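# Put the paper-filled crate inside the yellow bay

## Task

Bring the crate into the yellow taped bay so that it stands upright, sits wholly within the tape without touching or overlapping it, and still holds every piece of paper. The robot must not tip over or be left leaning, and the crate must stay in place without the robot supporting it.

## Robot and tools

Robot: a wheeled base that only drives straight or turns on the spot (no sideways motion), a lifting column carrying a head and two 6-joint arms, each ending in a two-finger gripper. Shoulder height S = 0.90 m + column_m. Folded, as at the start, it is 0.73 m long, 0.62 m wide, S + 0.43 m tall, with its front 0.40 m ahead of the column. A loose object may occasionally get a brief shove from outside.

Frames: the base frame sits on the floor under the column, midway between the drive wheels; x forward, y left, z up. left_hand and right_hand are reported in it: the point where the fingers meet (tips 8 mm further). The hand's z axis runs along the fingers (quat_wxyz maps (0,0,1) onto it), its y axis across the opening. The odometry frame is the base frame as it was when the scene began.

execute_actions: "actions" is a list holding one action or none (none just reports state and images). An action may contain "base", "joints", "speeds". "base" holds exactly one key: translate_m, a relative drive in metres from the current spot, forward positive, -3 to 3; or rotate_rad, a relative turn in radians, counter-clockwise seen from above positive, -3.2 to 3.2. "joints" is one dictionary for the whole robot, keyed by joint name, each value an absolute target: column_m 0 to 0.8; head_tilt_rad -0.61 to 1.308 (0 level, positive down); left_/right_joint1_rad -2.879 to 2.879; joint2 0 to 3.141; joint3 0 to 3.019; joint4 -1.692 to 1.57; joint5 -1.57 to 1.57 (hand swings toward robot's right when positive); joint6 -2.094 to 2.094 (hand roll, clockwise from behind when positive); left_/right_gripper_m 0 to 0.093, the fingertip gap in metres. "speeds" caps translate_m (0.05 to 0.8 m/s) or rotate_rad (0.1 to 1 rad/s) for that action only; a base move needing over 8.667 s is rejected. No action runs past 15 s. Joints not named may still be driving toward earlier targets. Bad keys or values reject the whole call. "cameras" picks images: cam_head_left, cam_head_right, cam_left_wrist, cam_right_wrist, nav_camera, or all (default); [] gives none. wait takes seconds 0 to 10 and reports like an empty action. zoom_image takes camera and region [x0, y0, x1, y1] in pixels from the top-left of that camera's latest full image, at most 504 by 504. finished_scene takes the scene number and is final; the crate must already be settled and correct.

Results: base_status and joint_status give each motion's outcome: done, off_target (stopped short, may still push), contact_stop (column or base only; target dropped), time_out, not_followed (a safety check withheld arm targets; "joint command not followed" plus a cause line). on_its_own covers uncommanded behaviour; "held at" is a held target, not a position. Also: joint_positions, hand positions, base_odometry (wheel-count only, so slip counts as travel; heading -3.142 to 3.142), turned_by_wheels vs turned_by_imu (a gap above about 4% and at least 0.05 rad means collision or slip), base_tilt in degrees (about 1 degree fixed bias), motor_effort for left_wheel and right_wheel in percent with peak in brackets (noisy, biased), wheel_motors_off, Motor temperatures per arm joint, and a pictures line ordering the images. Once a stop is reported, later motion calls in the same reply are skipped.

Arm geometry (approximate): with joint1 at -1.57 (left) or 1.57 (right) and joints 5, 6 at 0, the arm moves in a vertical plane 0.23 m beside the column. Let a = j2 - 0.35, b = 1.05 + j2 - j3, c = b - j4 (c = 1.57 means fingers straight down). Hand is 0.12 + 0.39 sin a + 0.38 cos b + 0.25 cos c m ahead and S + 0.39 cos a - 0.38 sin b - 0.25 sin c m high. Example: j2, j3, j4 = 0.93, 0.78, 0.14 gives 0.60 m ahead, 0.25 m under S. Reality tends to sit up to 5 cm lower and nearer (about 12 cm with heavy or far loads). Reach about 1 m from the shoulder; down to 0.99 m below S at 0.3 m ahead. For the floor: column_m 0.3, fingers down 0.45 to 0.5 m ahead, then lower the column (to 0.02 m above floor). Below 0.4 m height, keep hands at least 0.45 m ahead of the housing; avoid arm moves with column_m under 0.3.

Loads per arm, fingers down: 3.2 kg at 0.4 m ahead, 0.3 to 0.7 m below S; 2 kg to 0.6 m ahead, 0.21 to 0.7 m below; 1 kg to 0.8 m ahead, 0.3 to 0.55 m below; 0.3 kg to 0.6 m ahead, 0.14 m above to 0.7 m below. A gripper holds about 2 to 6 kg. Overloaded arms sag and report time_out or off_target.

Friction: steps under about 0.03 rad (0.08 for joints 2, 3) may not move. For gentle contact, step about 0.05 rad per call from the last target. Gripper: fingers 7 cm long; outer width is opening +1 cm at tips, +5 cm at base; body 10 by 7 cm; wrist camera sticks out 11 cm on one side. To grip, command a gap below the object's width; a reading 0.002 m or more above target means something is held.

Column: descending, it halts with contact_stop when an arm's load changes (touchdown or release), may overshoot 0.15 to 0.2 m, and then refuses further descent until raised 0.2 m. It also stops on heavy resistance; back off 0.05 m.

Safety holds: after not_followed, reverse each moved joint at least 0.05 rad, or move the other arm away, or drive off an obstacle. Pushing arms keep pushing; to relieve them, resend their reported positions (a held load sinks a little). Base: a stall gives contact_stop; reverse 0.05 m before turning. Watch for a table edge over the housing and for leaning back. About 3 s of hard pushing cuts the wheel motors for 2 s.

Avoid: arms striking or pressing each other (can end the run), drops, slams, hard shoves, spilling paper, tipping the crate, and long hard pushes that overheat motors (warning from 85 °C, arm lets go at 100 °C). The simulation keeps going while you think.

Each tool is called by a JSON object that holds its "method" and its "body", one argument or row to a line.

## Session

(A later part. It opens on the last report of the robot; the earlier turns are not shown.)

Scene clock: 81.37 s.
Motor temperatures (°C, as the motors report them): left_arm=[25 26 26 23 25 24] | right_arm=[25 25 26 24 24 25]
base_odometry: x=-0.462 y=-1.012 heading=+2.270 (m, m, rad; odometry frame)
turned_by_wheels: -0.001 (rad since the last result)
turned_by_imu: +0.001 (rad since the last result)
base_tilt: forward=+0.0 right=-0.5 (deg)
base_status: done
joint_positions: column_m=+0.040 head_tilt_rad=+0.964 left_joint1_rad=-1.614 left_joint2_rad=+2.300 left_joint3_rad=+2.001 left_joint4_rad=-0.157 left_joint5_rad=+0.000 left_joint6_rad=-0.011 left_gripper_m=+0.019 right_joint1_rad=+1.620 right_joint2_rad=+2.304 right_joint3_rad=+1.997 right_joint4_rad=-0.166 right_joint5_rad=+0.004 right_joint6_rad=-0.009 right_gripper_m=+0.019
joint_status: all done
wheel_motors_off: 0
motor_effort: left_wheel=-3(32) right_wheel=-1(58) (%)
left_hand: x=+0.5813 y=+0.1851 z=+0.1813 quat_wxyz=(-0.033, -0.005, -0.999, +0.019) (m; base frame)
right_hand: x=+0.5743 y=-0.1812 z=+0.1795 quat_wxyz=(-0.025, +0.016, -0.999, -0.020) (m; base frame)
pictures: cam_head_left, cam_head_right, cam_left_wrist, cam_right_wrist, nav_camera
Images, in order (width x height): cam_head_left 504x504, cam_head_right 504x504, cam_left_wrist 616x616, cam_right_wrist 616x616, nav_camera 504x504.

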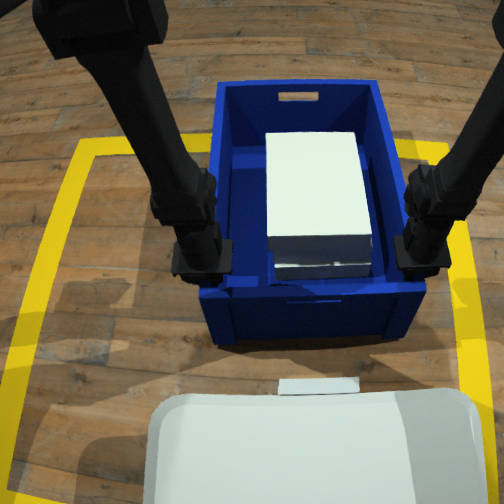

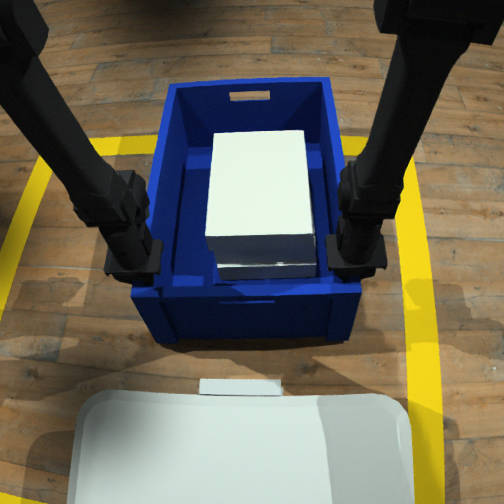

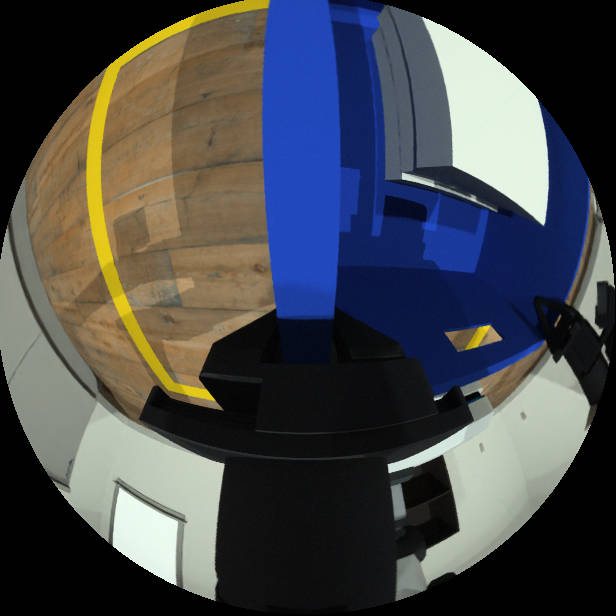

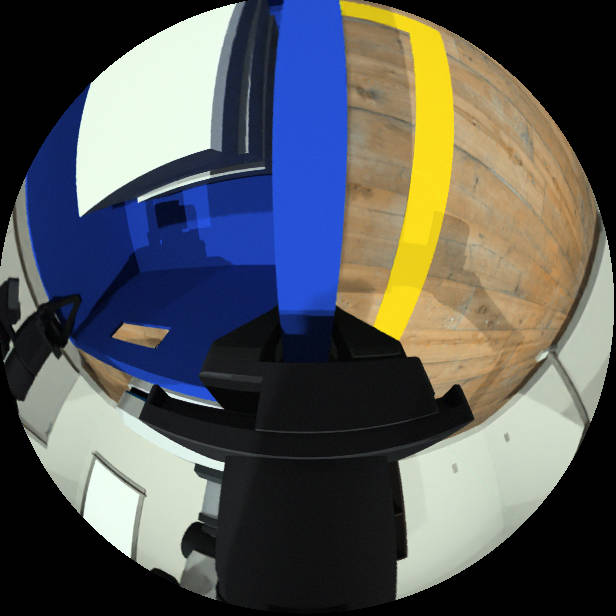

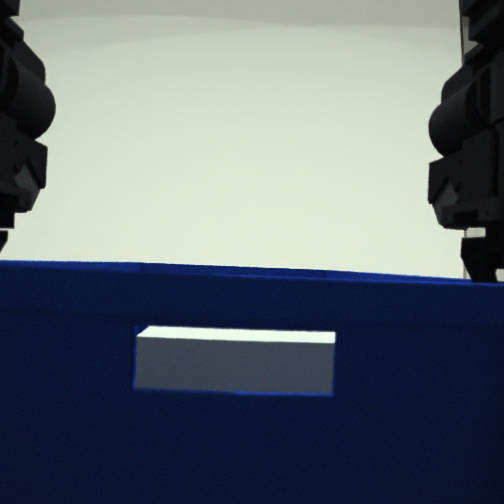

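{"method": "execute_actions", "body": {
  "actions": [
    {"base":{"translate_m":-0.14},"speeds":{"translate_m":0.1}}
  ],
  "cameras": []
}}

{"method": "execute_actions", "body": {
  "actions": [
    {"base":{"translate_m":0.02},"joints":{"left_gripper_m":0.09,"right_gripper_m":0.09}}
  ],
  "cameras": []
}}

{"method": "execute_actions", "body": {
  "actions": [
    {"joints":{"column_m":0.2}}
  ]
}}

Scene clock: 89.37 s.
Motor temperatures (°C, as the motors report them): left_arm=[25 26 26 23 25 24] | right_arm=[25 25 26 24 24 25]
base_odometry: x=-0.372 y=-1.119 heading=+2.269 (m, m, rad; odometry frame)
turned_by_wheels: -0.001 (rad since the last result)
turned_by_imu: -0.001 (rad since the last result)
base_tilt: forward=+0.0 right=-0.5 (deg)
base_status: done
joint_positions: column_m=+0.040 head_tilt_rad=+0.964 left_joint1_rad=-1.614 left_joint2_rad=+2.301 left_joint3_rad=+2.002 left_joint4_rad=-0.157 left_joint5_rad=+0.000 left_joint6_rad=-0.011 left_gripper_m=+0.019 right_joint1_rad=+1.620 right_joint2_rad=+2.304 right_joint3_rad=+1.997 right_joint4_rad=-0.166 right_joint5_rad=+0.004 right_joint6_rad=-0.009 right_gripper_m=+0.019
joint_status: not commanded
wheel_motors_off: 0
motor_effort: left_wheel=+0(43) right_wheel=+0(33) (%)
left_hand: x=+0.5819 y=+0.1851 z=+0.1812 quat_wxyz=(-0.034, -0.005, -0.999, +0.019) (m; base frame)
right_hand: x=+0.5746 y=-0.1812 z=+0.1795 quat_wxyz=(-0.026, +0.016, -0.999, -0.020) (m; base frame)
pictures: none
No camera images: the call's "cameras" was empty. Leave "cameras" out to get every camera's image.

Scene clock: 90.20 s.
Motor temperatures (°C, as the motors report them): left_arm=[25 26 26 23 25 24] | right_arm=[25 25 26 24 24 25]
base_odometry: x=-0.385 y=-1.104 heading=+2.269 (m, m, rad; odometry frame)
turned_by_wheels: +0.000 (rad since the last result)
turned_by_imu: +0.000 (rad since the last result)
base_tilt: forward=+0.0 right=-0.5 (deg)
base_status: done
joint_positions: column_m=+0.040 head_tilt_rad=+0.963 left_joint1_rad=-1.615 left_joint2_rad=+2.300 left_joint3_rad=+1.974 left_joint4_rad=-0.181 left_joint5_rad=-0.002 left_joint6_rad=-0.010 left_gripper_m=+0.090 right_joint1_rad=+1.621 right_joint2_rad=+2.302 right_joint3_rad=+1.970 right_joint4_rad=-0.177 right_joint5_rad=+0.003 right_joint6_rad=-0.009 right_gripper_m=+0.090
joint_status: all done
wheel_motors_off: 0
motor_effort: left_wheel=+2(29) right_wheel=+0(32) (%)
left_hand: x=+0.5593 y=+0.1848 z=+0.1789 quat_wxyz=(-0.008, -0.006, -1.000, +0.018) (m; base frame)
right_hand: x=+0.5559 y=-0.1808 z=+0.1777 quat_wxyz=(-0.007, +0.017, -1.000, -0.020) (m; base frame)
pictures: none
No camera images: the call's "cameras" was empty. Leave "cameras" out to get every camera's image.

Scene clock: 92.87 s.
Motor temperatures (°C, as the motors report them): left_arm=[25 26 26 23 25 24] | right_arm=[25 25 26 24 24 25]
base_odometry: x=-0.385 y=-1.104 heading=+2.269 (m, m, rad; odometry frame)
turned_by_wheels: +0.000 (rad since the last result)
turned_by_imu: +0.000 (rad since the last result)
base_tilt: forward=+0.0 right=-0.5 (deg)
base_status: not commanded
joint_positions: column_m=+0.200 head_tilt_rad=+0.963 left_joint1_rad=-1.615 left_joint2_rad=+2.300 left_joint3_rad=+1.974 left_joint4_rad=-0.181 left_joint5_rad=-0.002 left_joint6_rad=-0.010 left_gripper_m=+0.090 right_joint1_rad=+1.621 right_joint2_rad=+2.302 right_joint3_rad=+1.970 right_joint4_rad=-0.177 right_joint5_rad=+0.003 right_joint6_rad=-0.009 right_gripper_m=+0.090
joint_status: all done
wheel_motors_off: 0
motor_effort: left_wheel=+0(2) right_wheel=+0(1) (%)
left_hand: x=+0.5593 y=+0.1848 z=+0.3388 quat_wxyz=(-0.008, -0.006, -1.000, +0.018) (m; base frame)
right_hand: x=+0.5559 y=-0.1808 z=+0.3376 quat_wxyz=(-0.007, +0.017, -1.000, -0.020) (m; base frame)
pictures: cam_head_left, cam_head_right, cam_left_wrist, cam_right_wrist, nav_camera
Images, in order (width x height): cam_head_left 504x504, cam_head_right 504x504, cam_left_wrist 616x616, cam_right_wrist 616x616, nav_camera 504x504.

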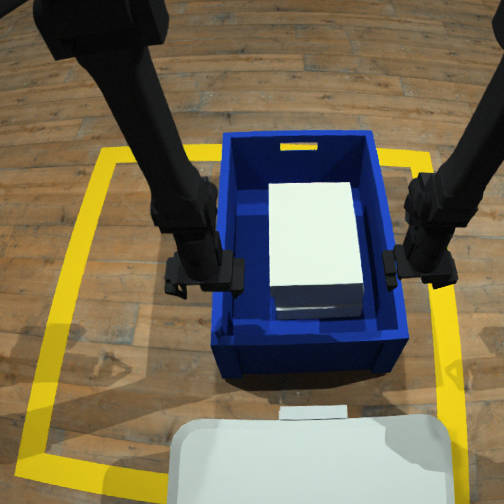

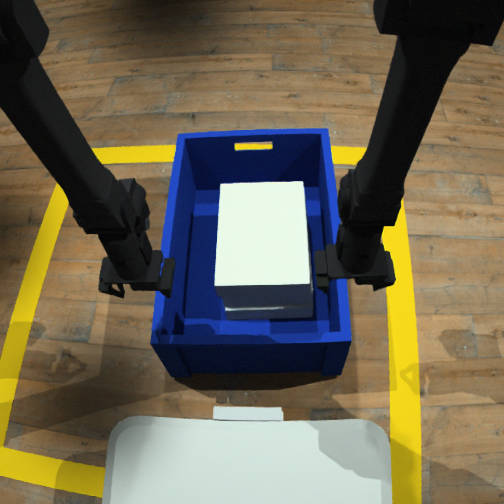

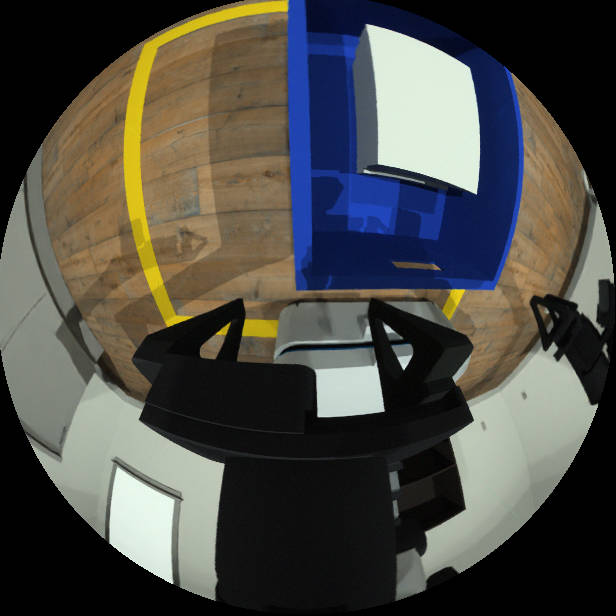

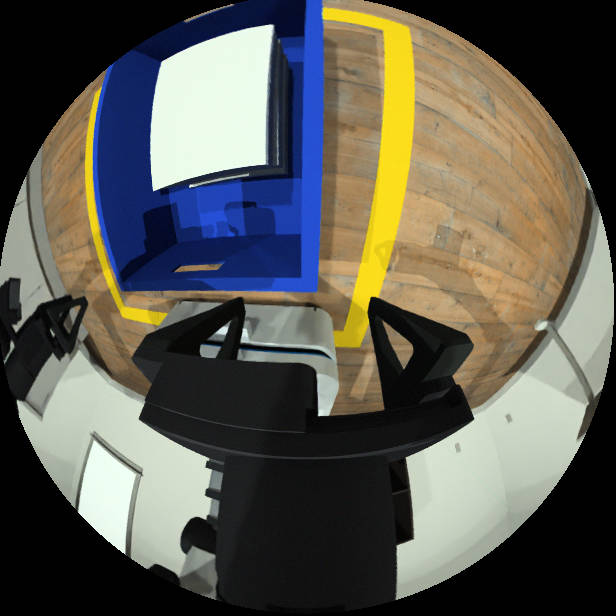

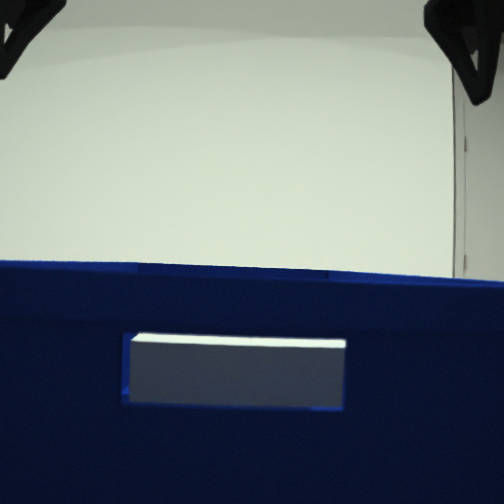

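Inside with margin on all sides.

{"method": "finished_scene", "body": {
  "scene": 1
}}

The scene is finished: the task was done.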